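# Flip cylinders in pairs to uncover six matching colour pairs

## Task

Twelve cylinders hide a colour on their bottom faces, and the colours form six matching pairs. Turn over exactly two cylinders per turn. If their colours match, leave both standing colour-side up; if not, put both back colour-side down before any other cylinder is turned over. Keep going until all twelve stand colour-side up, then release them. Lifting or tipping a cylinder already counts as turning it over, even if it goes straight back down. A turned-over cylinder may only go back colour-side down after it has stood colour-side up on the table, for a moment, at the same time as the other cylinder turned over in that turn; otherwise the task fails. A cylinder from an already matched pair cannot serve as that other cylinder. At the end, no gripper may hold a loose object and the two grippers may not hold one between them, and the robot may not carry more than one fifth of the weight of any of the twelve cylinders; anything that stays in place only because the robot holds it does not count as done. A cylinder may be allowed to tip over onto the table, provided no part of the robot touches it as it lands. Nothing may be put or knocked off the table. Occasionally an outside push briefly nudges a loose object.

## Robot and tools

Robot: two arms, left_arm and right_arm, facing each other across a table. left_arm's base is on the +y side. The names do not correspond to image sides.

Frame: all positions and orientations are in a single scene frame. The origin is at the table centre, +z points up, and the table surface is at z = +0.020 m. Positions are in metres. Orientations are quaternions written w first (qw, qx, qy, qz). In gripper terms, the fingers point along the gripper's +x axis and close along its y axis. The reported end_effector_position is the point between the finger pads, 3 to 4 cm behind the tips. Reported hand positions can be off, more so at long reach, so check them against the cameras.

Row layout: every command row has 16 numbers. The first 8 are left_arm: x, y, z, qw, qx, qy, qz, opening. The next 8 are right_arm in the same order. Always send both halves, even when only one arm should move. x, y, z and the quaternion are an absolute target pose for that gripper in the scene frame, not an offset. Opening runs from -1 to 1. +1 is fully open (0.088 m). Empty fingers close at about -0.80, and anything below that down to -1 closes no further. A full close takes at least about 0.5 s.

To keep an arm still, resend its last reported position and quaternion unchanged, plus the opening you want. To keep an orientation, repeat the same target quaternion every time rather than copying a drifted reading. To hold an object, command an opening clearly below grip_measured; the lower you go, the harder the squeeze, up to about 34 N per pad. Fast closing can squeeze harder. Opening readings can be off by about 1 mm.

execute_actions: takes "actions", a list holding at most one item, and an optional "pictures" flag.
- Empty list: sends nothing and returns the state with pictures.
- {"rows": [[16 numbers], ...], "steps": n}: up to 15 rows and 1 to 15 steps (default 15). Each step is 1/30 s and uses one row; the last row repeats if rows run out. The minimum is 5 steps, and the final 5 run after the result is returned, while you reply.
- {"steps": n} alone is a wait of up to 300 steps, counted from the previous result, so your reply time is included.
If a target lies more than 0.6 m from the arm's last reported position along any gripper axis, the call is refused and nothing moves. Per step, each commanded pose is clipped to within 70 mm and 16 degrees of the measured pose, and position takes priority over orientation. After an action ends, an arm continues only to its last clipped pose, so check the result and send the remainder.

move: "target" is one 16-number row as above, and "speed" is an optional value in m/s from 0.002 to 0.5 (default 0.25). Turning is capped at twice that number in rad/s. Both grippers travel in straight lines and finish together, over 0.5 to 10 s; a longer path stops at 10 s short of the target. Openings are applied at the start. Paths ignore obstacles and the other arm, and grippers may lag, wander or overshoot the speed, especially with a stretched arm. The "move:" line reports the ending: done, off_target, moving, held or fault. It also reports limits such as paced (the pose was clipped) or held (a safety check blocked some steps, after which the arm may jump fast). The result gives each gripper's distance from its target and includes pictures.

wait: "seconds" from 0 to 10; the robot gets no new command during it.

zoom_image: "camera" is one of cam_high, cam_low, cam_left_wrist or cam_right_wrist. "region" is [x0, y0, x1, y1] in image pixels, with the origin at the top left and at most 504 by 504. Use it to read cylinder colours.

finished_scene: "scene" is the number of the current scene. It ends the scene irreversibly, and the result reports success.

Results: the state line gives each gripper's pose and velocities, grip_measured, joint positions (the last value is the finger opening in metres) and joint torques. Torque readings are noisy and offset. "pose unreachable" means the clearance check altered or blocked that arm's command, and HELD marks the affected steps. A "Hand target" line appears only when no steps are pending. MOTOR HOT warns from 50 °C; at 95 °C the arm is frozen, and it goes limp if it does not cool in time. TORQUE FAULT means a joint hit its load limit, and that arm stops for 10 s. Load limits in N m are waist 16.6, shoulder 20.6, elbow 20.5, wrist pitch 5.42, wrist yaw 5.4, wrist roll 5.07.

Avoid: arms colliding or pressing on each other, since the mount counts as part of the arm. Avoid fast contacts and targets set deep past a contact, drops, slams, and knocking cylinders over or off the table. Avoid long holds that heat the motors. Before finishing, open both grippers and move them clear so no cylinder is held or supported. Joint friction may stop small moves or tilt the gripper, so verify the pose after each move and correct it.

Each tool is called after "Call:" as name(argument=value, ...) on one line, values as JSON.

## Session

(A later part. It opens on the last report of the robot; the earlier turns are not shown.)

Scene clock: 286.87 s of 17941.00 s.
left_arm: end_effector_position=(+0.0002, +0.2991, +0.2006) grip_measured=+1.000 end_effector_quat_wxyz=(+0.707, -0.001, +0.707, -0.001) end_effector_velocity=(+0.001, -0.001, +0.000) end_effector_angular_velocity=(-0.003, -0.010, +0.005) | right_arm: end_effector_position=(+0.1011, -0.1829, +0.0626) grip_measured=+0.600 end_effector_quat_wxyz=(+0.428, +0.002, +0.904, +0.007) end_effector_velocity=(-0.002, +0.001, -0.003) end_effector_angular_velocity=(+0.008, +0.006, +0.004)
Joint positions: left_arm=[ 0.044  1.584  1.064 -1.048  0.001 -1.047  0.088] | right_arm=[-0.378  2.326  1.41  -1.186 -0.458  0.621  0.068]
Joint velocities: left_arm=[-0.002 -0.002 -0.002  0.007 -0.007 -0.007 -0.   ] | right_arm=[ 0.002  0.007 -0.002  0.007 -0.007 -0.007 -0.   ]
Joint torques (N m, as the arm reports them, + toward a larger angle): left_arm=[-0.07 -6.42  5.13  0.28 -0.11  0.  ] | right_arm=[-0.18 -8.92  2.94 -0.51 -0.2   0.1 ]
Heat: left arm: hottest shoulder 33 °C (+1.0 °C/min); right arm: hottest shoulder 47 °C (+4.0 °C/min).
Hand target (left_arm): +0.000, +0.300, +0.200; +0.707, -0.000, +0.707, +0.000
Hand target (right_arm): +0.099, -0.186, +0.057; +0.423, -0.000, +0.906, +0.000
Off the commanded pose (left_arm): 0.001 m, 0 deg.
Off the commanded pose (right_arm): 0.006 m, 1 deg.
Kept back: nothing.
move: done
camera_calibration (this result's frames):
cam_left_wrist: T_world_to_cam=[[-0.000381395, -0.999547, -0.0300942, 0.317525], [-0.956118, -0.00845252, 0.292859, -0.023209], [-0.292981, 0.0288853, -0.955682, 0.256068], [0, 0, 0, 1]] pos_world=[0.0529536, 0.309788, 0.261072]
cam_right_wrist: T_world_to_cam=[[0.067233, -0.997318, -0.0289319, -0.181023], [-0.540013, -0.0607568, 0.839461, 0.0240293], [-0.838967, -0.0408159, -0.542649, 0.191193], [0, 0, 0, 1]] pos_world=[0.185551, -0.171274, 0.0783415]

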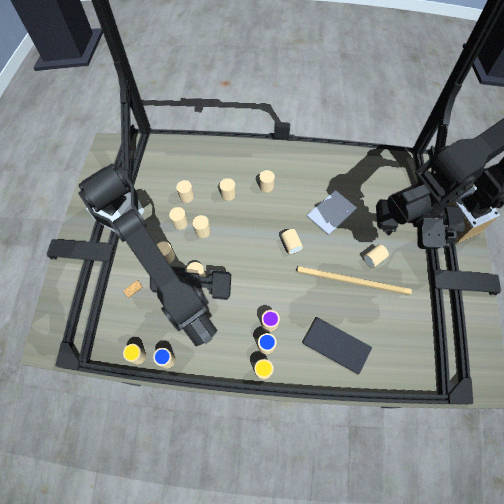

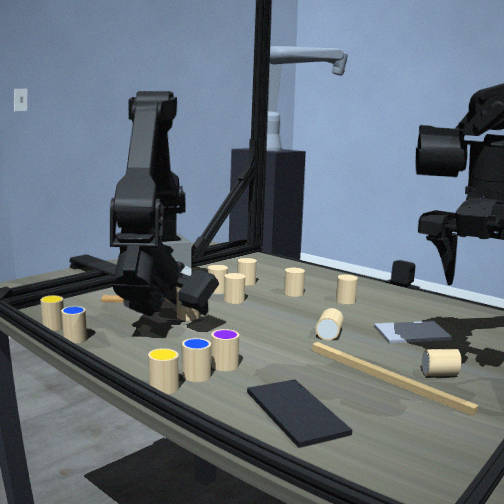

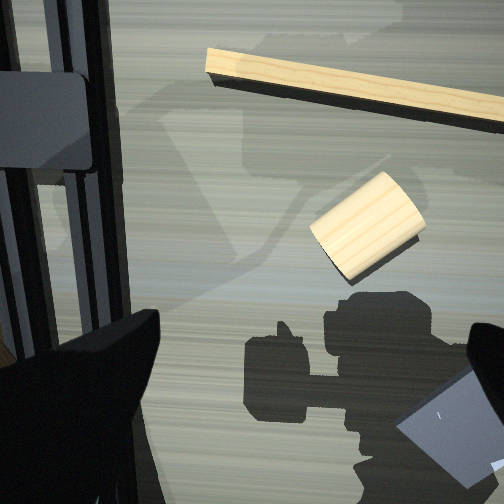

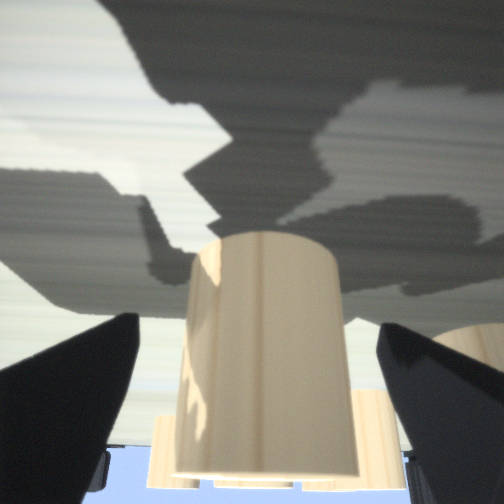

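Call:
move(target=[0,0.3,0.2,0.707,0,0.707,0,1,0.10,-0.185,0.057,0.423,0,0.906,0,-0.3])

Call:
move(target=[0,0.3,0.2,0.707,0,0.707,0,1,0.11,-0.17,0.12,0.5,0,0.866,0,-0.3])

Call:
move(target=[0,0.3,0.2,0.707,0,0.707,0,1,0.21,-0.12,0.11,0.94,0,0.342,0,-0.3], speed=0.35)

Call:
move(target=[0,0.3,0.2,0.707,0,0.707,0,1,0.21,-0.12,0.046,0.94,0,0.342,0,-0.3], speed=0.1)

Call:
move(target=[0,0.3,0.2,0.707,0,0.707,0,1,0.21,-0.12,0.046,0.94,0,0.342,0,0.7])

Call:
move(target=[0,0.3,0.2,0.707,0,0.707,0,1,0.235,-0.12,0.07,0.643,0,0.766,0,0.7], speed=0.35)

Call:
move(target=[0,0.3,0.2,0.707,0,0.707,0,1,0.24,-0.118,0.05,0.574,0,0.819,0,0.7], speed=0.15)

Call:
move(target=[0,0.3,0.2,0.707,0,0.707,0,1,0.24,-0.118,0.05,0.574,0,0.819,0,-0.3])

Call:
move(target=[0,0.3,0.2,0.707,0,0.707,0,1,0.22,-0.13,0.12,0.819,0,0.574,0,-0.3], speed=0.35)

Call:
move(target=[0,0.3,0.2,0.707,0,0.707,0,1,0.232,-0.228,0.10,0.985,0,0.174,0,-0.3])

Scene clock: 288.30 s of 17941.00 s.
left_arm: end_effector_position=(+0.0002, +0.2991, +0.2006) grip_measured=+1.000 end_effector_quat_wxyz=(+0.707, -0.001, +0.707, -0.001) end_effector_velocity=(+0.002, +0.004, +0.000) end_effector_angular_velocity=(+0.017, -0.015, +0.024) | right_arm: end_effector_position=(+0.1009, -0.1831, +0.0619) grip_measured=+0.022 end_effector_quat_wxyz=(+0.427, +0.001, +0.904, +0.007) end_effector_velocity=(-0.002, -0.001, +0.000) end_effector_angular_velocity=(+0.010, +0.013, +0.011)
Joint positions: left_arm=[ 0.044  1.584  1.064 -1.048  0.001 -1.047  0.088] | right_arm=[-0.378  2.328  1.41  -1.186 -0.458  0.621  0.04 ]
Joint velocities: left_arm=[ 0.002 -0.002 -0.002 -0.007 -0.022 -0.022 -0.   ] | right_arm=[-0.002  0.002 -0.002 -0.007 -0.007 -0.022 -0.   ]
Joint torques (N m, as the arm reports them, + toward a larger angle): left_arm=[ 0.1  -6.43  5.01  0.3  -0.11  0.03] | right_arm=[-0.18 -8.82  3.54 -0.55 -0.2   0.1 ]
Heat: left arm: hottest shoulder 33 °C (+1.0 °C/min); right arm: hottest shoulder 46 °C (+3.0 °C/min).
Hand target (left_arm): +0.000, +0.300, +0.200; +0.707, -0.000, +0.707, +0.000
Hand target (right_arm): +0.100, -0.185, +0.057; +0.423, -0.000, +0.906, +0.000
Off the commanded pose (left_arm): 0.001 m, 0 deg.
Off the commanded pose (right_arm): 0.005 m, 1 deg.
Kept back: nothing.
move: done
camera_calibration (this result's frames):
cam_left_wrist: T_world_to_cam=[[-0.000381395, -0.999547, -0.0300942, 0.317525], [-0.956118, -0.00845252, 0.292859, -0.023209], [-0.292981, 0.0288853, -0.955682, 0.256068], [0, 0, 0, 1]] pos_world=[0.0529536, 0.309788, 0.261072]
cam_right_wrist: T_world_to_cam=[[0.0673935, -0.997348, -0.0274667, -0.181366], [-0.539025, -0.0595617, 0.840181, 0.0245834], [-0.839589, -0.0418175, -0.54161, 0.19049], [0, 0, 0, 1]] pos_world=[0.185407, -0.171455, 0.0775353]

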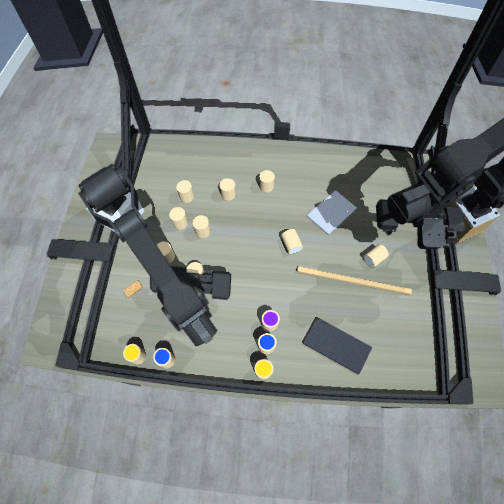

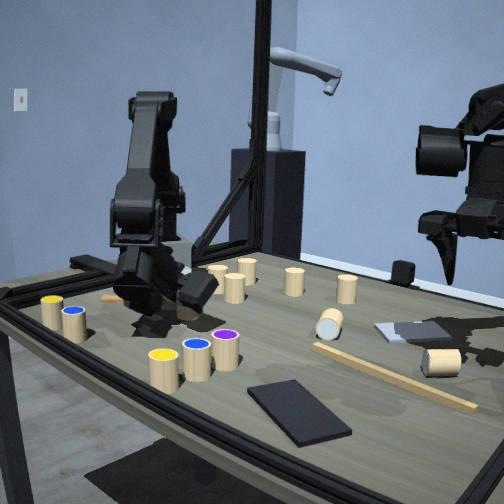

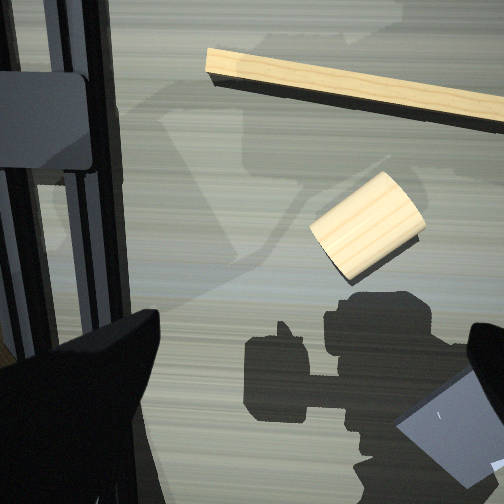

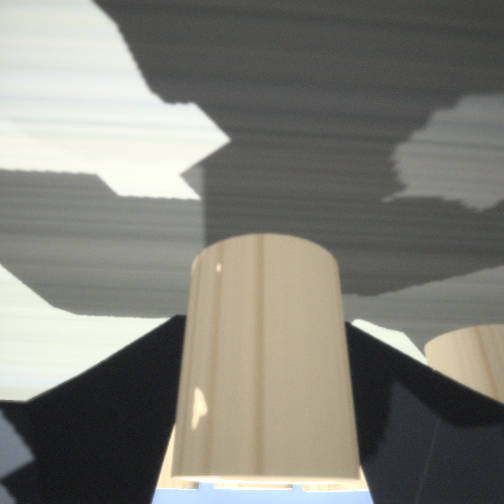

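Scene clock: 289.17 s of 17941.00 s.
left_arm: end_effector_position=(+0.0002, +0.2991, +0.2006) grip_measured=+1.000 end_effector_quat_wxyz=(+0.707, -0.001, +0.707, -0.001) end_effector_velocity=(-0.001, +0.002, +0.000) end_effector_angular_velocity=(+0.010, -0.003, +0.005) | right_arm: end_effector_position=(+0.1090, -0.1720, +0.1145) grip_measured=+0.023 end_effector_quat_wxyz=(+0.494, -0.003, +0.869, -0.003) end_effector_velocity=(+0.001, -0.001, +0.003) end_effector_angular_velocity=(-0.007, -0.007, -0.006)
Joint positions: left_arm=[ 0.044  1.584  1.064 -1.048  0.001 -1.047  0.088] | right_arm=[-0.332  2.164  1.447 -1.252 -0.371  0.728  0.04 ]
Joint velocities: left_arm=[-0.002 -0.002 -0.002 -0.007 -0.007 -0.007  0.   ] | right_arm=[-0.002 -0.007  0.002 -0.007  0.007  0.007 -0.   ]
Joint torques (N m, as the arm reports them, + toward a larger angle): left_arm=[ 0.02 -6.47  5.    0.35 -0.12  0.04] | right_arm=[  0.29 -12.22   5.58  -0.76  -0.17   0.18]
Heat: left arm: hottest shoulder 33 °C (+1.0 °C/min); right arm: hottest shoulder 46 °C (+3.0 °C/min).
Hand target (left_arm): +0.000, +0.300, +0.200; +0.707, -0.000, +0.707, +0.000
Hand target (right_arm): +0.110, -0.170, +0.120; +0.500, -0.000, +0.866, -0.000
Off the commanded pose (left_arm): 0.001 m, 0 deg.
Off the commanded pose (right_arm): 0.006 m, 1 deg.
Kept back: nothing.
move: done
camera_calibration (this result's frames):
cam_left_wrist: T_world_to_cam=[[-0.000381395, -0.999547, -0.0300942, 0.317525], [-0.956118, -0.00845252, 0.292859, -0.023209], [-0.292981, 0.0288853, -0.955682, 0.256068], [0, 0, 0, 1]] pos_world=[0.0529536, 0.309788, 0.261072]
cam_right_wrist: T_world_to_cam=[[0.0667709, -0.99776, 0.00408499, -0.173043], [-0.659544, -0.0410644, 0.750543, 0.0120483], [-0.748694, -0.0528087, -0.660809, 0.228066], [0, 0, 0, 1]] pos_world=[0.190252, -0.160117, 0.142372]

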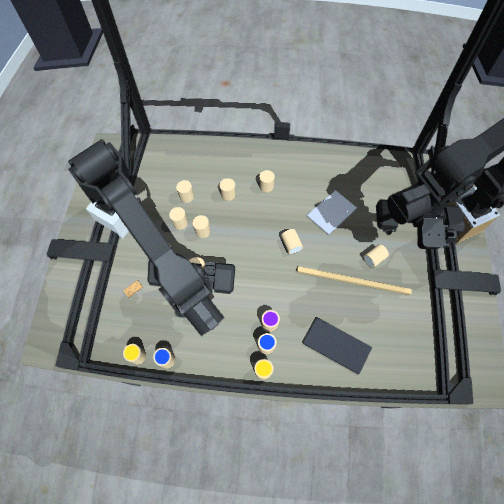

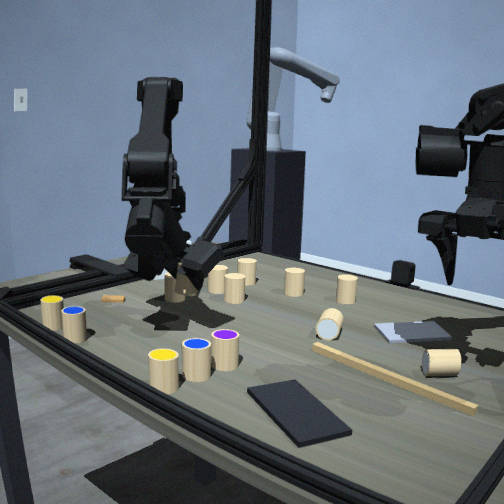

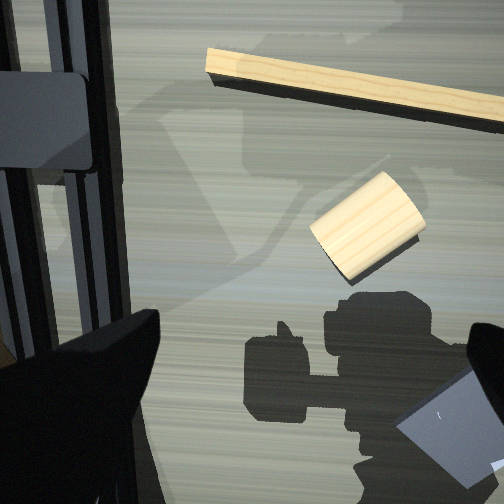

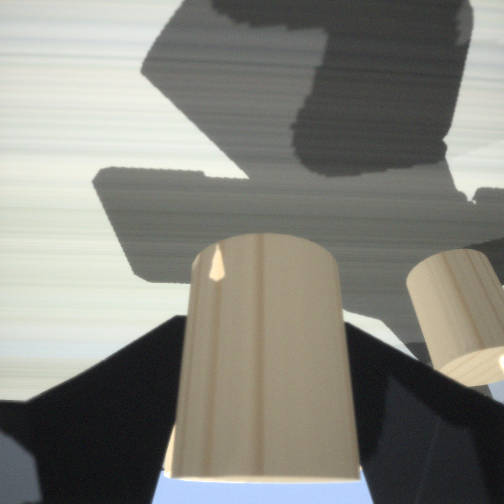

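Scene clock: 291.77 s of 17941.00 s.
left_arm: end_effector_position=(+0.0002, +0.2991, +0.2007) grip_measured=+1.000 end_effector_quat_wxyz=(+0.708, -0.001, +0.707, -0.001) end_effector_velocity=(+0.004, -0.003, +0.000) end_effector_angular_velocity=(-0.015, -0.017, +0.010) | right_arm: end_effector_position=(+0.2123, -0.1179, +0.1159) grip_measured=+0.022 end_effector_quat_wxyz=(+0.941, +0.006, +0.339, -0.002) end_effector_velocity=(+0.001, -0.002, +0.000) end_effector_angular_velocity=(-0.020, -0.011, +0.017)
Joint positions: left_arm=[ 0.044  1.583  1.064 -1.048  0.001 -1.047  0.088] | right_arm=[-0.044  2.025  1.05  -0.088  0.752  0.9    0.04 ]
Joint velocities: left_arm=[ 0.002 -0.002 -0.002  0.022 -0.007 -0.007 -0.   ] | right_arm=[-0.002 -0.002 -0.012  0.022  0.007 -0.037 -0.   ]
Joint torques (N m, as the arm reports them, + toward a larger angle): left_arm=[-0.04 -6.34  4.99  0.27 -0.09  0.03] | right_arm=[ 0.28 -8.74  4.04  0.91  0.47 -0.21]
Heat: left arm: hottest shoulder 33 °C (+1.0 °C/min); right arm: hottest shoulder 46 °C (+2.0 °C/min).
Hand target (left_arm): +0.000, +0.300, +0.200; +0.707, -0.000, +0.707, -0.000
Hand target (right_arm): +0.210, -0.120, +0.109; +0.940, -0.005, +0.341, -0.004
Off the commanded pose (left_arm): 0.001 m, 0 deg.
Off the commanded pose (right_arm): 0.007 m, 1 deg.
Kept back: nothing.
move: done
camera_calibration (this result's frames):
cam_left_wrist: T_world_to_cam=[[-0.000375689, -0.999557, -0.029764, 0.317457], [-0.956174, -0.00835578, 0.29268, -0.0232251], [-0.292799, 0.0285695, -0.955747, 0.256267], [0, 0, 0, 1]] pos_world=[0.0529466, 0.3098, 0.261173]
cam_right_wrist: T_world_to_cam=[[0.00551909, -0.998513, 0.0542295, -0.118849], [-0.843095, -0.0338084, -0.536701, 0.27032], [0.537737, -0.0427585, -0.842028, 0.0582388], [0, 0, 0, 1]] pos_world=[0.197245, -0.107043, 0.200565]

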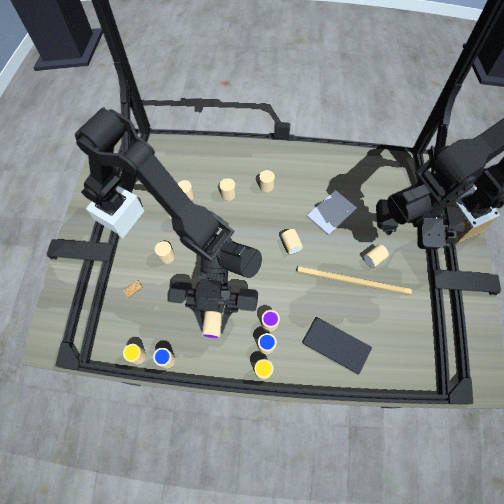

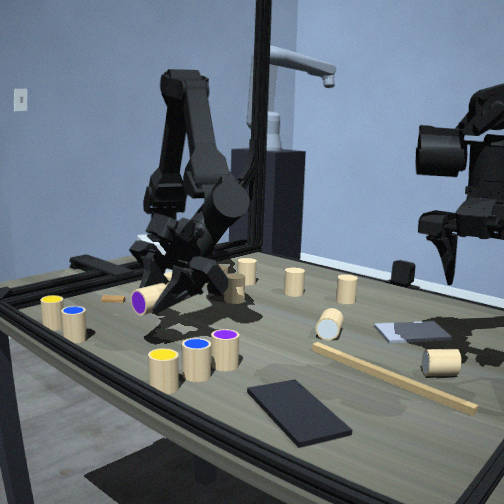

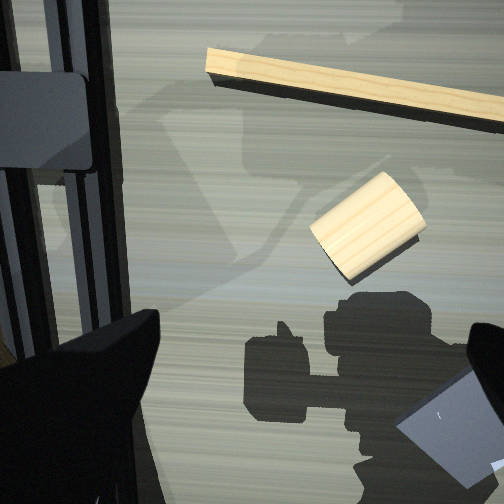

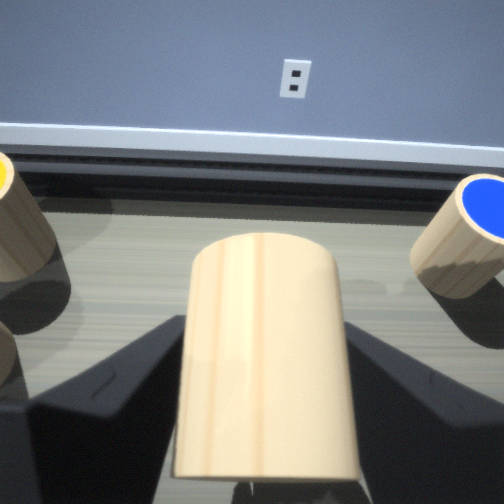

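Scene clock: 292.87 s of 17941.00 s.
left_arm: end_effector_position=(+0.0002, +0.2991, +0.2007) grip_measured=+1.000 end_effector_quat_wxyz=(+0.708, -0.001, +0.707, -0.001) end_effector_velocity=(-0.002, +0.002, -0.001) end_effector_angular_velocity=(+0.007, +0.012, -0.005) | right_arm: end_effector_position=(+0.2122, -0.1174, +0.0556) grip_measured=+0.022 end_effector_quat_wxyz=(+0.942, +0.011, +0.336, +0.001) end_effector_velocity=(+0.000, -0.000, -0.002) end_effector_angular_velocity=(-0.001, +0.004, +0.006)
Joint positions: left_arm=[ 0.044  1.583  1.064 -1.048  0.001 -1.047  0.088] | right_arm=[-0.043  2.203  1.004  0.151  0.751  0.897  0.04 ]
Joint velocities: left_arm=[ 0.002  0.002 -0.002 -0.007  0.007  0.007 -0.   ] | right_arm=[-0.002  0.002 -0.002  0.007 -0.007 -0.007 -0.   ]
Joint torques (N m, as the arm reports them, + toward a larger angle): left_arm=[ 0.27 -6.52  5.04  0.32 -0.1   0.04] | right_arm=[ 0.07 -8.13  3.48  0.9   0.29 -0.2 ]
Heat: left arm: hottest shoulder 33 °C (+1.0 °C/min); right arm: hottest shoulder 46 °C (+2.0 °C/min).
Hand target (left_arm): +0.000, +0.300, +0.200; +0.707, -0.000, +0.707, +0.000
Hand target (right_arm): +0.210, -0.121, +0.047; +0.940, -0.000, +0.342, -0.000
Off the commanded pose (left_arm): 0.001 m, 0 deg.
Off the commanded pose (right_arm): 0.010 m, 1 deg.
Kept back: nothing.
move: off_target (right_arm)
camera_calibration (this result's frames):
cam_left_wrist: T_world_to_cam=[[-0.000375689, -0.999557, -0.029764, 0.317457], [-0.956174, -0.00835578, 0.29268, -0.0232251], [-0.292799, 0.0285695, -0.955747, 0.256267], [0, 0, 0, 1]] pos_world=[0.0529466, 0.3098, 0.261173]
cam_right_wrist: T_world_to_cam=[[0.00830471, -0.999062, 0.0424906, -0.11504], [-0.839827, -0.0300336, -0.542023, 0.237949], [0.542791, -0.0311834, -0.839289, 0.00766349], [0, 0, 0, 1]] pos_world=[0.196632, -0.107547, 0.140294]

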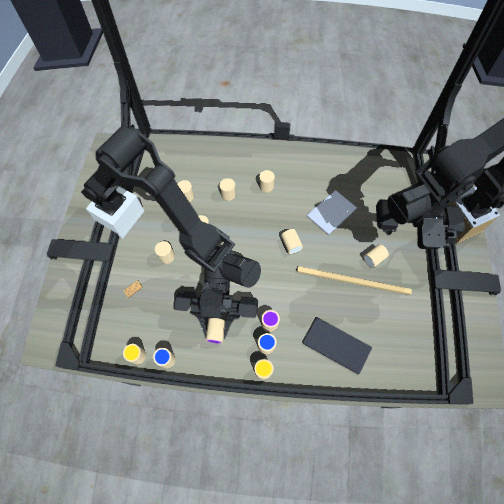

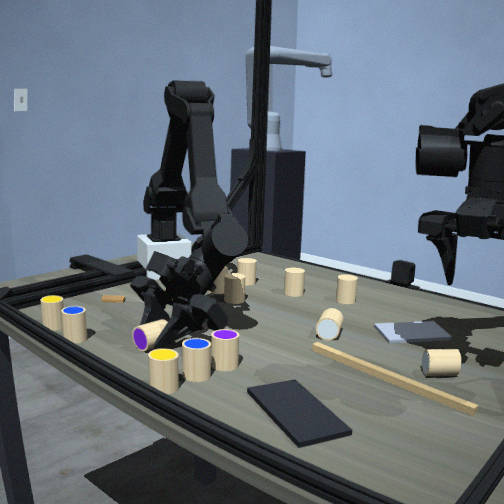

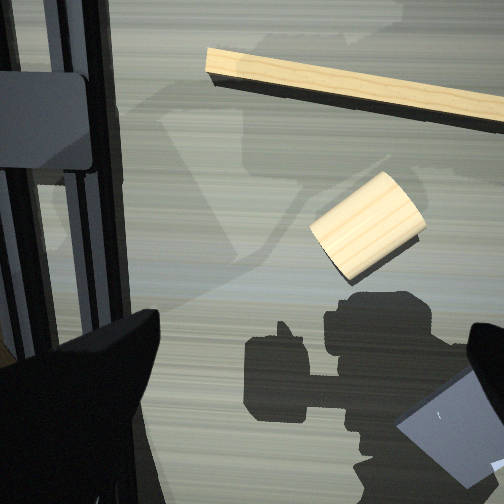

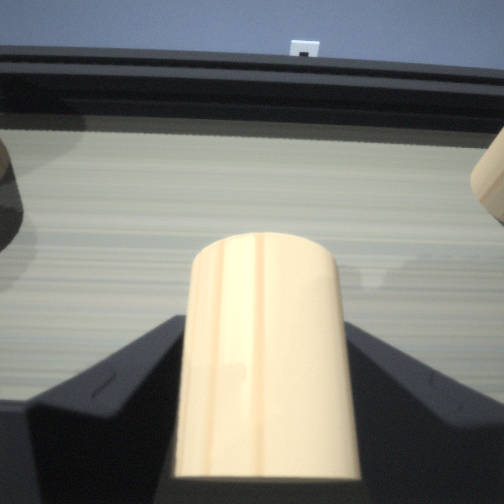

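Scene clock: 293.60 s of 17941.00 s.
left_arm: end_effector_position=(+0.0002, +0.2991, +0.2007) grip_measured=+1.000 end_effector_quat_wxyz=(+0.708, -0.001, +0.707, -0.001) end_effector_velocity=(-0.001, +0.002, +0.000) end_effector_angular_velocity=(+0.010, -0.003, +0.005) | right_arm: end_effector_position=(+0.2117, -0.1183, +0.0523) grip_measured=+0.698 end_effector_quat_wxyz=(+0.941, +0.008, +0.338, +0.000) end_effector_velocity=(-0.002, -0.000, -0.002) end_effector_angular_velocity=(-0.003, +0.020, +0.013)
Joint positions: left_arm=[ 0.044  1.583  1.064 -1.048  0.001 -1.047  0.088] | right_arm=[-0.043  2.212  1.004  0.153  0.751  0.897  0.073]
Joint velocities: left_arm=[-0.002 -0.002 -0.002 -0.007 -0.007 -0.007 -0.   ] | right_arm=[-0.002 -0.002 -0.002 -0.007 -0.022 -0.007  0.001]
Joint torques (N m, as the arm reports them, + toward a larger angle): left_arm=[-0.05 -6.5   4.88  0.33 -0.06  0.02] | right_arm=[ 0.1  -8.81  3.82  0.89  0.29 -0.19]
Heat: left arm: hottest shoulder 33 °C (+1.0 °C/min); right arm: hottest shoulder 46 °C (+2.0 °C/min).
Hand target (left_arm): +0.000, +0.300, +0.200; +0.707, -0.000, +0.707, +0.000
Hand target (right_arm): +0.210, -0.120, +0.046; +0.940, +0.000, +0.342, +0.000
Off the commanded pose (left_arm): 0.001 m, 0 deg.
Off the commanded pose (right_arm): 0.007 m, 1 deg.
Kept back: nothing.
move: done
camera_calibration (this result's frames):
cam_left_wrist: T_world_to_cam=[[-0.000375689, -0.999557, -0.029764, 0.317457], [-0.956174, -0.00835578, 0.29268, -0.0232251], [-0.292799, 0.0285695, -0.955747, 0.256267], [0, 0, 0, 1]] pos_world=[0.0529466, 0.3098, 0.261173]
cam_right_wrist: T_world_to_cam=[[0.00865984, -0.998774, 0.048731, -0.116176], [-0.841786, -0.0335855, -0.538765, 0.235511], [0.539742, -0.0363555, -0.841045, 0.00526254], [0, 0, 0, 1]] pos_world=[0.196415, -0.107933, 0.136972]

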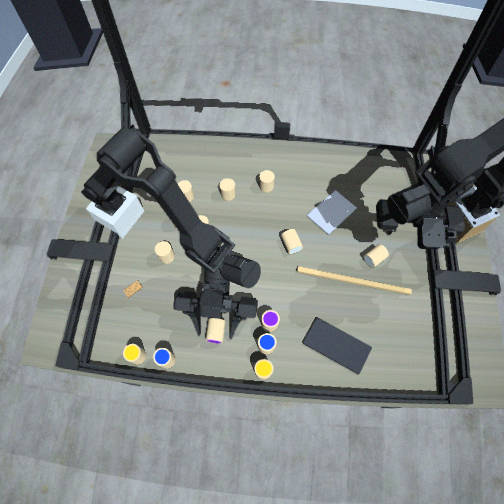

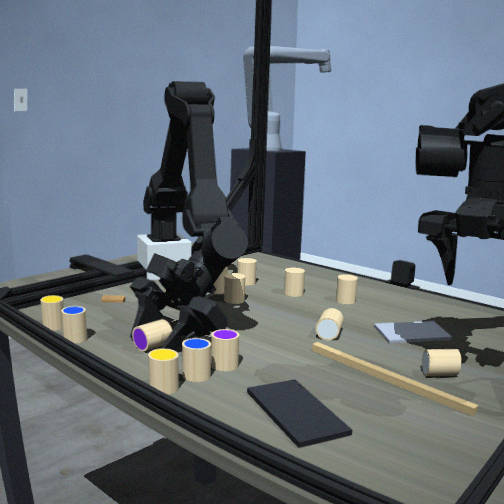

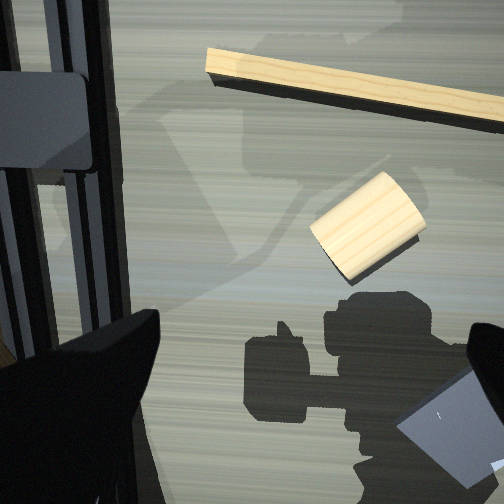

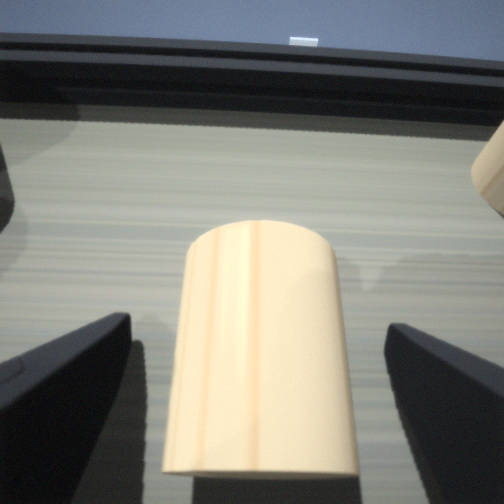

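Scene clock: 295.70 s of 17941.00 s.
left_arm: end_effector_position=(+0.0002, +0.2992, +0.2006) grip_measured=+1.000 end_effector_quat_wxyz=(+0.707, -0.001, +0.707, -0.001) end_effector_velocity=(-0.001, +0.003, -0.001) end_effector_angular_velocity=(+0.014, -0.000, +0.005) | right_arm: end_effector_position=(+0.2344, -0.1184, +0.0745) grip_measured=+0.700 end_effector_quat_wxyz=(+0.646, +0.004, +0.763, +0.006) end_effector_velocity=(-0.006, +0.004, +0.002) end_effector_angular_velocity=(+0.015, +0.041, +0.020)
Joint positions: left_arm=[ 0.044  1.583  1.063 -1.048  0.001 -1.047  0.088] | right_arm=[-0.371  2.441  1.866 -1.106 -0.124  0.754  0.073]
Joint velocities: left_arm=[-0.002 -0.002 -0.007 -0.007 -0.007 -0.007 -0.   ] | right_arm=[ 0.002  0.012  0.027 -0.037 -0.037 -0.022 -0.   ]
Joint torques (N m, as the arm reports them, + toward a larger angle): left_arm=[-0.26 -6.48  5.02  0.32 -0.1   0.03] | right_arm=[ -0.29 -11.13   6.6   -0.28  -0.18  -0.21]
Heat: left arm: hottest shoulder 33 °C (+1.0 °C/min); right arm: hottest shoulder 46 °C (+2.0 °C/min).
Hand target (left_arm): -0.000, +0.300, +0.200; +0.707, +0.000, +0.707, +0.000
Hand target (right_arm): +0.235, -0.119, +0.069; +0.642, +0.001, +0.767, +0.005
Off the commanded pose (left_arm): 0.001 m, 0 deg.
Off the commanded pose (right_arm): 0.005 m, 1 deg.
Kept back: nothing.
move: done
camera_calibration (this result's frames):
cam_left_wrist: T_world_to_cam=[[-0.000381395, -0.999547, -0.0300942, 0.317612], [-0.956118, -0.00845252, 0.292859, -0.0232567], [-0.292981, 0.0288853, -0.955682, 0.256052], [0, 0, 0, 1]] pos_world=[0.0529033, 0.309875, 0.261073]
cam_right_wrist: T_world_to_cam=[[0.0639075, -0.997942, 0.00530956, -0.127196], [-0.88714, -0.0543735, 0.458286, 0.200475], [-0.457054, -0.0339982, -0.888789, 0.249175], [0, 0, 0, 1]] pos_world=[0.299865, -0.107562, 0.130264]

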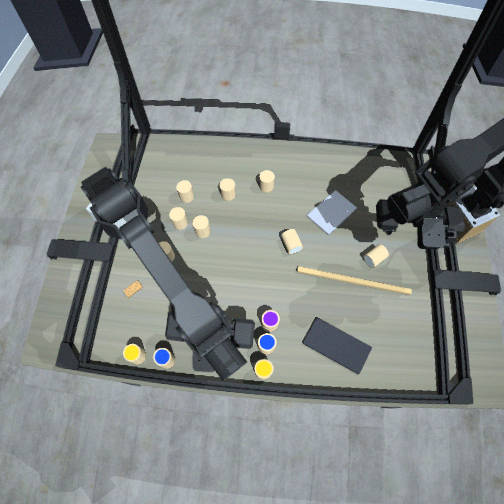

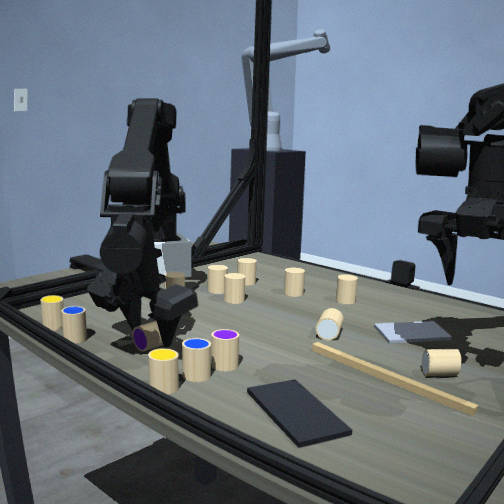

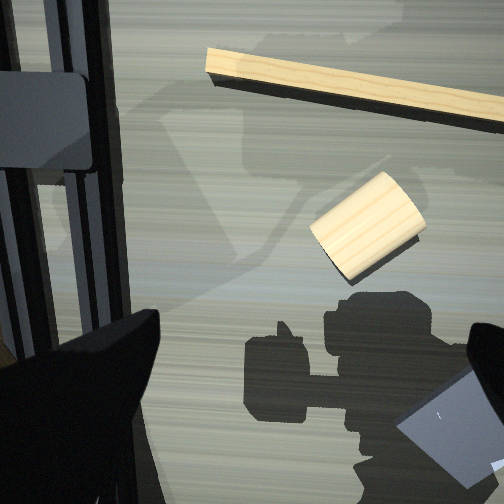

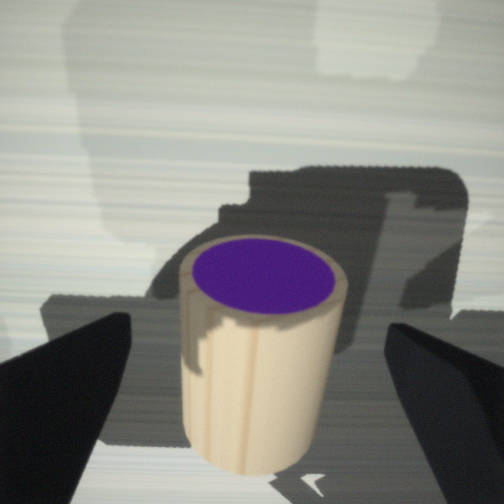

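Scene clock: 296.70 s of 17941.00 s.
left_arm: end_effector_position=(+0.0002, +0.2992, +0.2006) grip_measured=+1.000 end_effector_quat_wxyz=(+0.707, -0.001, +0.707, -0.001) end_effector_velocity=(+0.002, -0.002, +0.001) end_effector_angular_velocity=(-0.007, -0.012, -0.010) | right_arm: end_effector_position=(+0.2400, -0.1171, +0.0607) grip_measured=+0.699 end_effector_quat_wxyz=(+0.579, +0.004, +0.815, +0.004) end_effector_velocity=(-0.001, -0.001, +0.001) end_effector_angular_velocity=(-0.008, +0.028, +0.017)
Joint positions: left_arm=[ 0.044  1.583  1.063 -1.048  0.001 -1.047  0.088] | right_arm=[-0.412  2.623  2.12  -1.316 -0.228  0.694  0.073]
Joint velocities: left_arm=[-0.002 -0.002  0.002  0.007 -0.007  0.007 -0.   ] | right_arm=[-0.002  0.027  0.046 -0.051 -0.007 -0.022  0.   ]
Joint torques (N m, as the arm reports them, + toward a larger angle): left_arm=[-0.02 -6.57  5.07  0.3  -0.09 -0.01] | right_arm=[ -0.13 -10.55   6.3    0.    -0.16  -0.13]
Heat: left arm: hottest shoulder 33 °C (+1.0 °C/min); right arm: hottest shoulder 46 °C (+2.0 °C/min).
Hand target (left_arm): +0.000, +0.300, +0.200; +0.707, -0.000, +0.707, +0.000
Hand target (right_arm): +0.240, -0.118, +0.050; +0.574, +0.001, +0.819, +0.001
Off the commanded pose (left_arm): 0.001 m, 0 deg.
Off the commanded pose (right_arm): 0.011 m, 1 deg.
Kept back: nothing.
move: off_target (right_arm)
camera_calibration (this result's frames):
cam_left_wrist: T_world_to_cam=[[-0.000381395, -0.999547, -0.0300942, 0.317612], [-0.956118, -0.00845252, 0.292859, -0.0232567], [-0.292981, 0.0288853, -0.955682, 0.256052], [0, 0, 0, 1]] pos_world=[0.0529033, 0.309875, 0.261073]
cam_right_wrist: T_world_to_cam=[[0.0630117, -0.99801, -0.0024711, -0.125533], [-0.796842, -0.051801, 0.601963, 0.18177], [-0.600893, -0.0359616, -0.79852, 0.268331], [0, 0, 0, 1]] pos_world=[0.31399, -0.106217, 0.104539]

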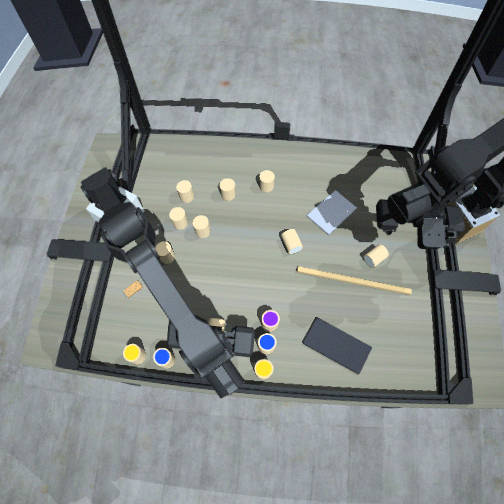

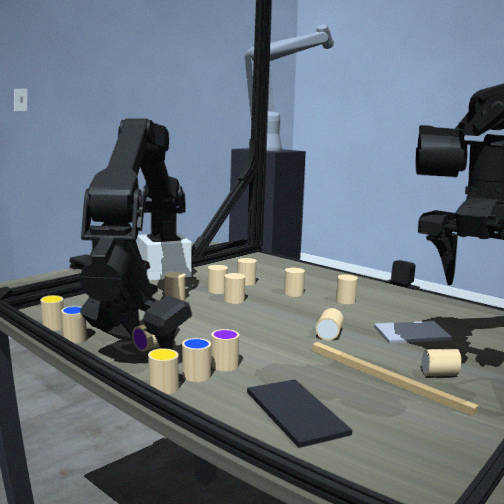

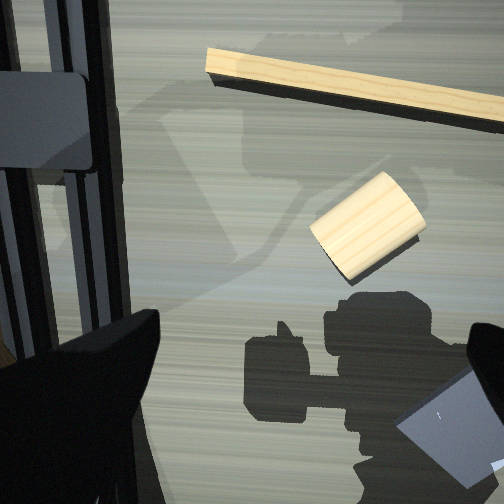

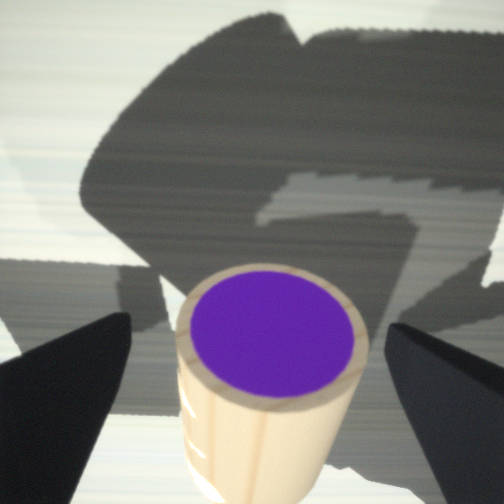

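Scene clock: 297.40 s of 17941.00 s.
left_arm: end_effector_position=(+0.0001, +0.2992, +0.2006) grip_measured=+1.000 end_effector_quat_wxyz=(+0.707, -0.001, +0.707, -0.001) end_effector_velocity=(-0.000, +0.006, -0.000) end_effector_angular_velocity=(+0.030, -0.008, +0.005) | right_arm: end_effector_position=(+0.2398, -0.1170, +0.0604) grip_measured=+0.012 end_effector_quat_wxyz=(+0.577, +0.005, +0.817, +0.004) end_effector_velocity=(-0.002, +0.001, +0.001) end_effector_angular_velocity=(+0.014, +0.019, -0.001)
Joint positions: left_arm=[ 0.044  1.583  1.063 -1.048  0.001 -1.047  0.088] | right_arm=[-0.413  2.627  2.125 -1.321 -0.232  0.694  0.04 ]
Joint velocities: left_arm=[-0.002 -0.002 -0.002 -0.022 -0.022 -0.007 -0.   ] | right_arm=[-0.002  0.002  0.002 -0.007 -0.022 -0.007 -0.   ]
Joint torques (N m, as the arm reports them, + toward a larger angle): left_arm=[ 0.05 -6.29  5.13  0.27 -0.13  0.01] | right_arm=[ -0.06 -10.54   6.27  -0.01  -0.02  -0.14]
Heat: left arm: hottest shoulder 33 °C (+1.0 °C/min); right arm: hottest shoulder 46 °C (+2.0 °C/min).
Hand target (left_arm): -0.000, +0.300, +0.200; +0.707, +0.000, +0.707, +0.000
Hand target (right_arm): +0.240, -0.118, +0.050; +0.574, +0.000, +0.819, -0.000
Off the commanded pose (left_arm): 0.001 m, 0 deg.
Off the commanded pose (right_arm): 0.010 m, 1 deg.
Kept back: nothing.
move: off_target (right_arm)
camera_calibration (this result's frames):
cam_left_wrist: T_world_to_cam=[[-0.000387164, -0.999537, -0.0304243, 0.317747], [-0.956062, -0.00854931, 0.293039, -0.0233029], [-0.293163, 0.029201, -0.955616, 0.25593], [0, 0, 0, 1]] pos_world=[0.0528732, 0.309928, 0.261067]
cam_right_wrist: T_world_to_cam=[[0.0611979, -0.99812, -0.00334661, -0.124889], [-0.793581, -0.0506901, 0.606349, 0.180815], [-0.605379, -0.0344515, -0.795192, 0.26904], [0, 0, 0, 1]] pos_world=[0.314005, -0.106219, 0.103883]

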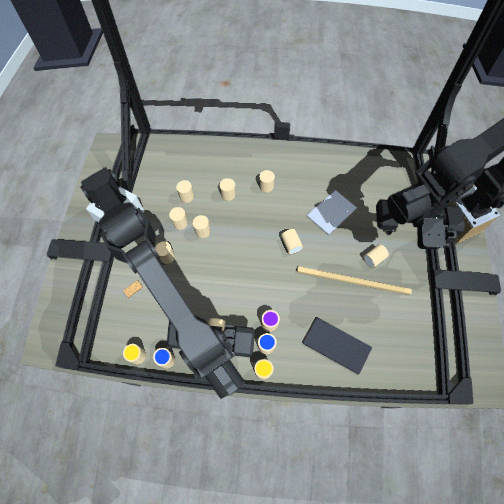

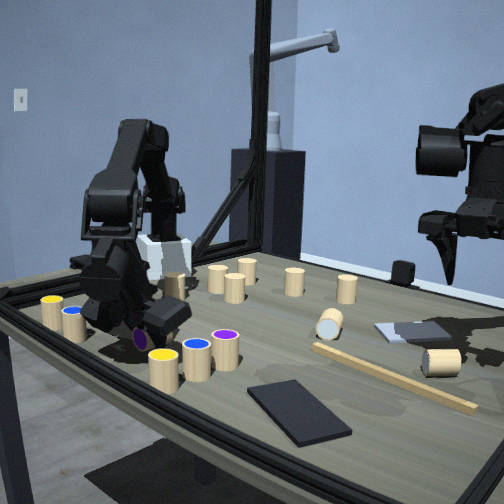

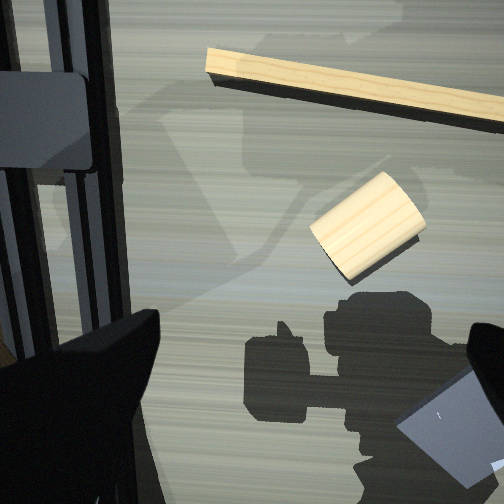

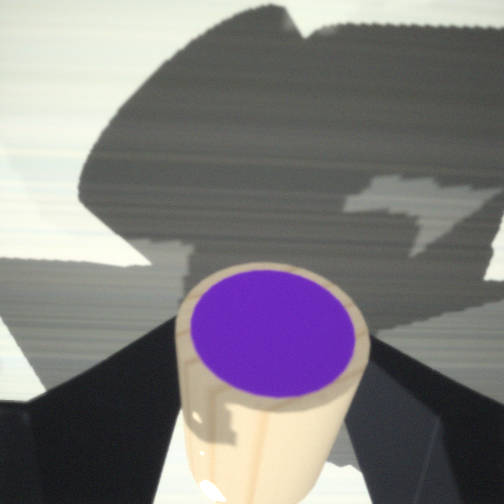

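Scene clock: 298.93 s of 17941.00 s.
left_arm: end_effector_position=(+0.0001, +0.2992, +0.2006) grip_measured=+1.000 end_effector_quat_wxyz=(+0.707, -0.001, +0.707, -0.001) end_effector_velocity=(+0.002, +0.002, +0.001) end_effector_angular_velocity=(+0.013, -0.018, +0.005) | right_arm: end_effector_position=(+0.2215, -0.1300, +0.1163) grip_measured=+0.012 end_effector_quat_wxyz=(+0.817, -0.006, +0.577, -0.003) end_effector_velocity=(-0.004, -0.002, -0.001) end_effector_angular_velocity=(+0.005, +0.007, -0.003)
Joint positions: left_arm=[ 0.044  1.583  1.063 -1.048  0.001 -1.047  0.088] | right_arm=[-0.228  2.073  1.382 -0.674  0.273  0.874  0.04 ]
Joint velocities: left_arm=[-0.002 -0.002  0.002 -0.007 -0.022 -0.007 -0.   ] | right_arm=[ 0.002 -0.012 -0.022  0.007 -0.007  0.007 -0.   ]
Joint torques (N m, as the arm reports them, + toward a larger angle): left_arm=[-0.02 -6.4   5.19  0.29 -0.07  0.07] | right_arm=[  0.32 -13.08   4.57   0.59   0.27   0.2 ]
Heat: left arm: hottest shoulder 33 °C (+1.0 °C/min); right arm: hottest shoulder 47 °C (+4.0 °C/min).
Hand target (left_arm): +0.000, +0.300, +0.200; +0.707, -0.000, +0.707, +0.000
Hand target (right_arm): +0.220, -0.130, +0.120; +0.819, -0.002, +0.573, -0.002
Off the commanded pose (left_arm): 0.001 m, 0 deg.
Off the commanded pose (right_arm): 0.004 m, 1 deg.
Kept back: nothing.
move: done
camera_calibration (this result's frames):
cam_left_wrist: T_world_to_cam=[[-0.000387164, -0.999537, -0.0304243, 0.317747], [-0.956062, -0.00854931, 0.293039, -0.0233029], [-0.293163, 0.029201, -0.955616, 0.25593], [0, 0, 0, 1]] pos_world=[0.0528732, 0.309928, 0.261067]
cam_right_wrist: T_world_to_cam=[[0.046821, -0.997058, 0.0606943, -0.140689], [-0.998453, -0.0485379, -0.0271288, 0.251149], [0.0299949, -0.0593302, -0.997788, 0.181621], [0, 0, 0, 1]] pos_world=[0.2519, -0.117309, 0.196571]

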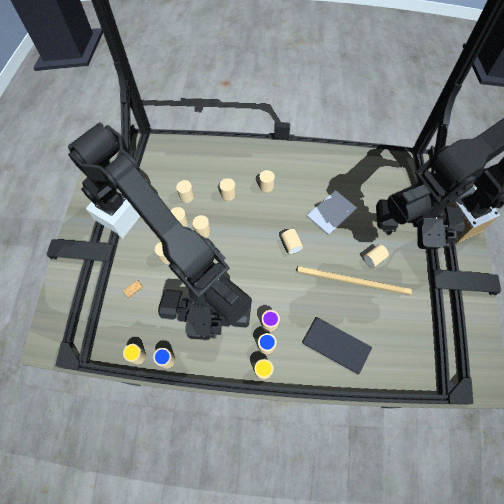

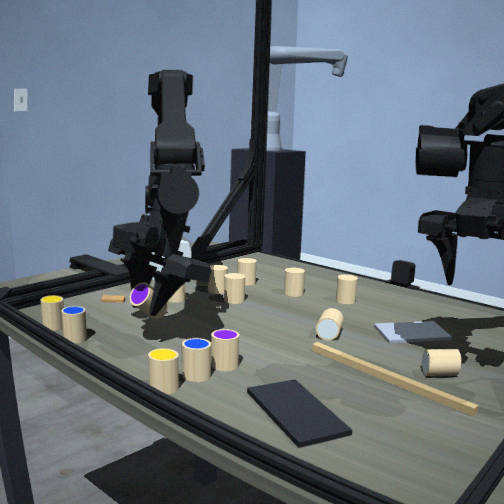

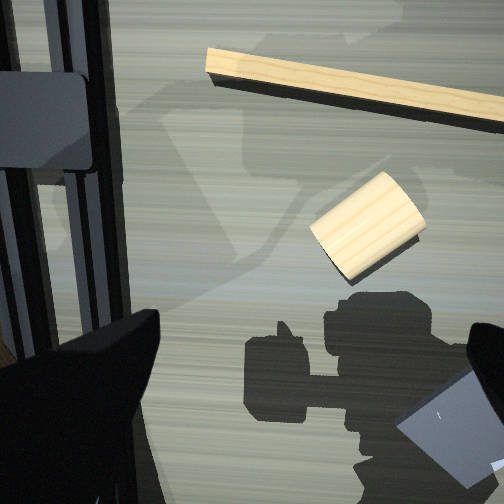

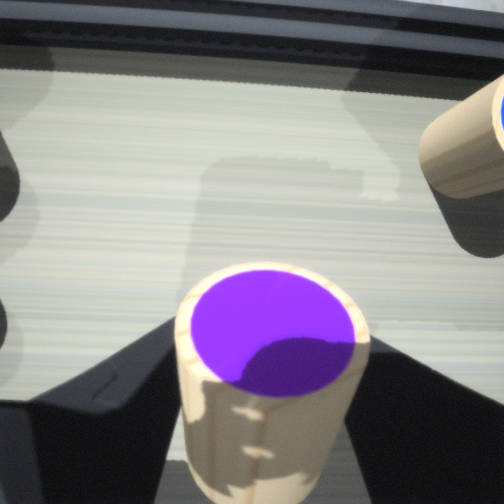

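Scene clock: 301.27 s of 17941.00 s.
left_arm: end_effector_position=(+0.0001, +0.2992, +0.2006) grip_measured=+1.000 end_effector_quat_wxyz=(+0.707, -0.001, +0.707, -0.001) end_effector_velocity=(+0.002, -0.002, +0.001) end_effector_angular_velocity=(-0.007, -0.012, +0.005) | right_arm: end_effector_position=(+0.2326, -0.2250, +0.1049) grip_measured=+0.013 end_effector_quat_wxyz=(+0.985, +0.006, +0.172, -0.001) end_effector_velocity=(+0.000, -0.005, -0.002) end_effector_angular_velocity=(-0.031, -0.007, -0.001)
Joint positions: left_arm=[ 0.044  1.583  1.063 -1.048  0.001 -1.047  0.088] | right_arm=[-0.215  2.062  0.489  1.038  0.844  0.43   0.04 ]
Joint velocities: left_arm=[-0.002 -0.002  0.002  0.007 -0.007 -0.007 -0.   ] | right_arm=[-0.007  0.017 -0.012  0.037  0.007 -0.037 -0.   ]
Joint torques (N m, as the arm reports them, + toward a larger angle): left_arm=[ 0.03 -6.52  5.2   0.34 -0.09  0.04] | right_arm=[-0.3  -6.71  1.93  1.36  0.31 -0.2 ]
Heat: left arm: hottest shoulder 33 °C (+0.0 °C/min); right arm: hottest shoulder 46 °C (+3.0 °C/min).
Hand target (left_arm): +0.000, +0.300, +0.200; +0.707, +0.000, +0.707, -0.000
Hand target (right_arm): +0.232, -0.228, +0.101; +0.985, -0.001, +0.174, -0.004
Off the commanded pose (left_arm): 0.001 m, 0 deg.
Off the commanded pose (right_arm): 0.006 m, 1 deg.
Kept back: nothing.
move: done
camera_calibration (this result's frames):
cam_left_wrist: T_world_to_cam=[[-0.000768429, -0.999537, -0.0304246, 0.317747], [-0.956066, -0.00818468, 0.293038, -0.0234118], [-0.293151, 0.0293131, -0.955617, 0.255896], [0, 0, 0, 1]] pos_world=[0.0528772, 0.309907, 0.261067]
cam_right_wrist: T_world_to_cam=[[-0.0116512, -0.998507, 0.053362, -0.221259], [-0.611353, -0.0351163, -0.790579, 0.250356], [0.791272, -0.0418342, -0.610031, -0.0495755], [0, 0, 0, 1]] pos_world=[0.189706, -0.214211, 0.179491]

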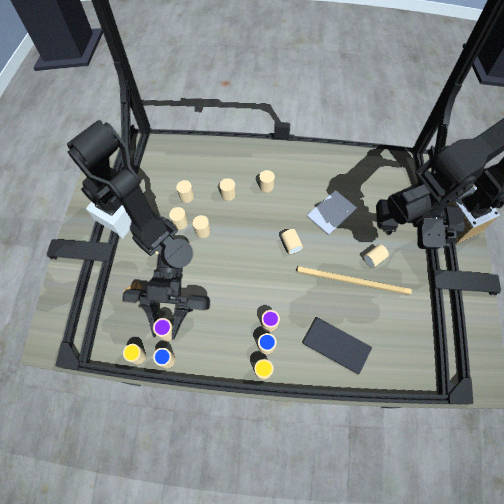

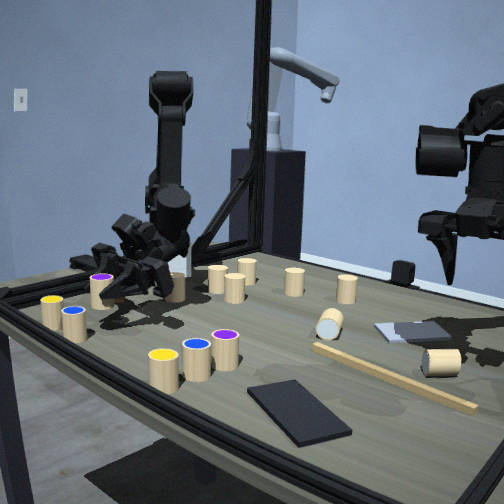

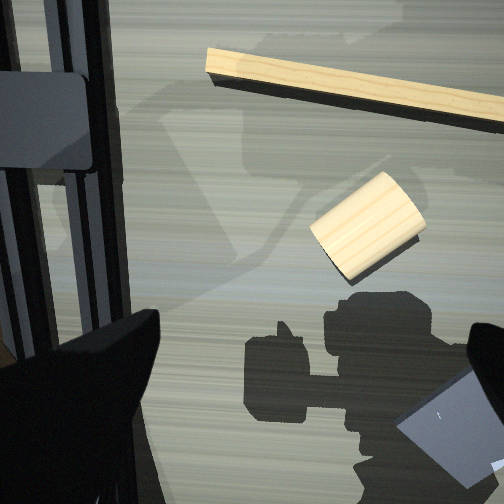

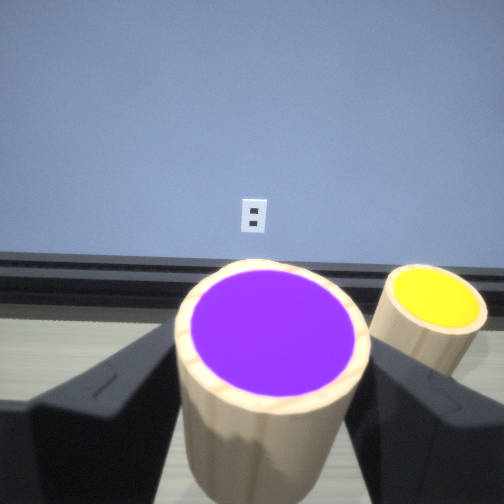

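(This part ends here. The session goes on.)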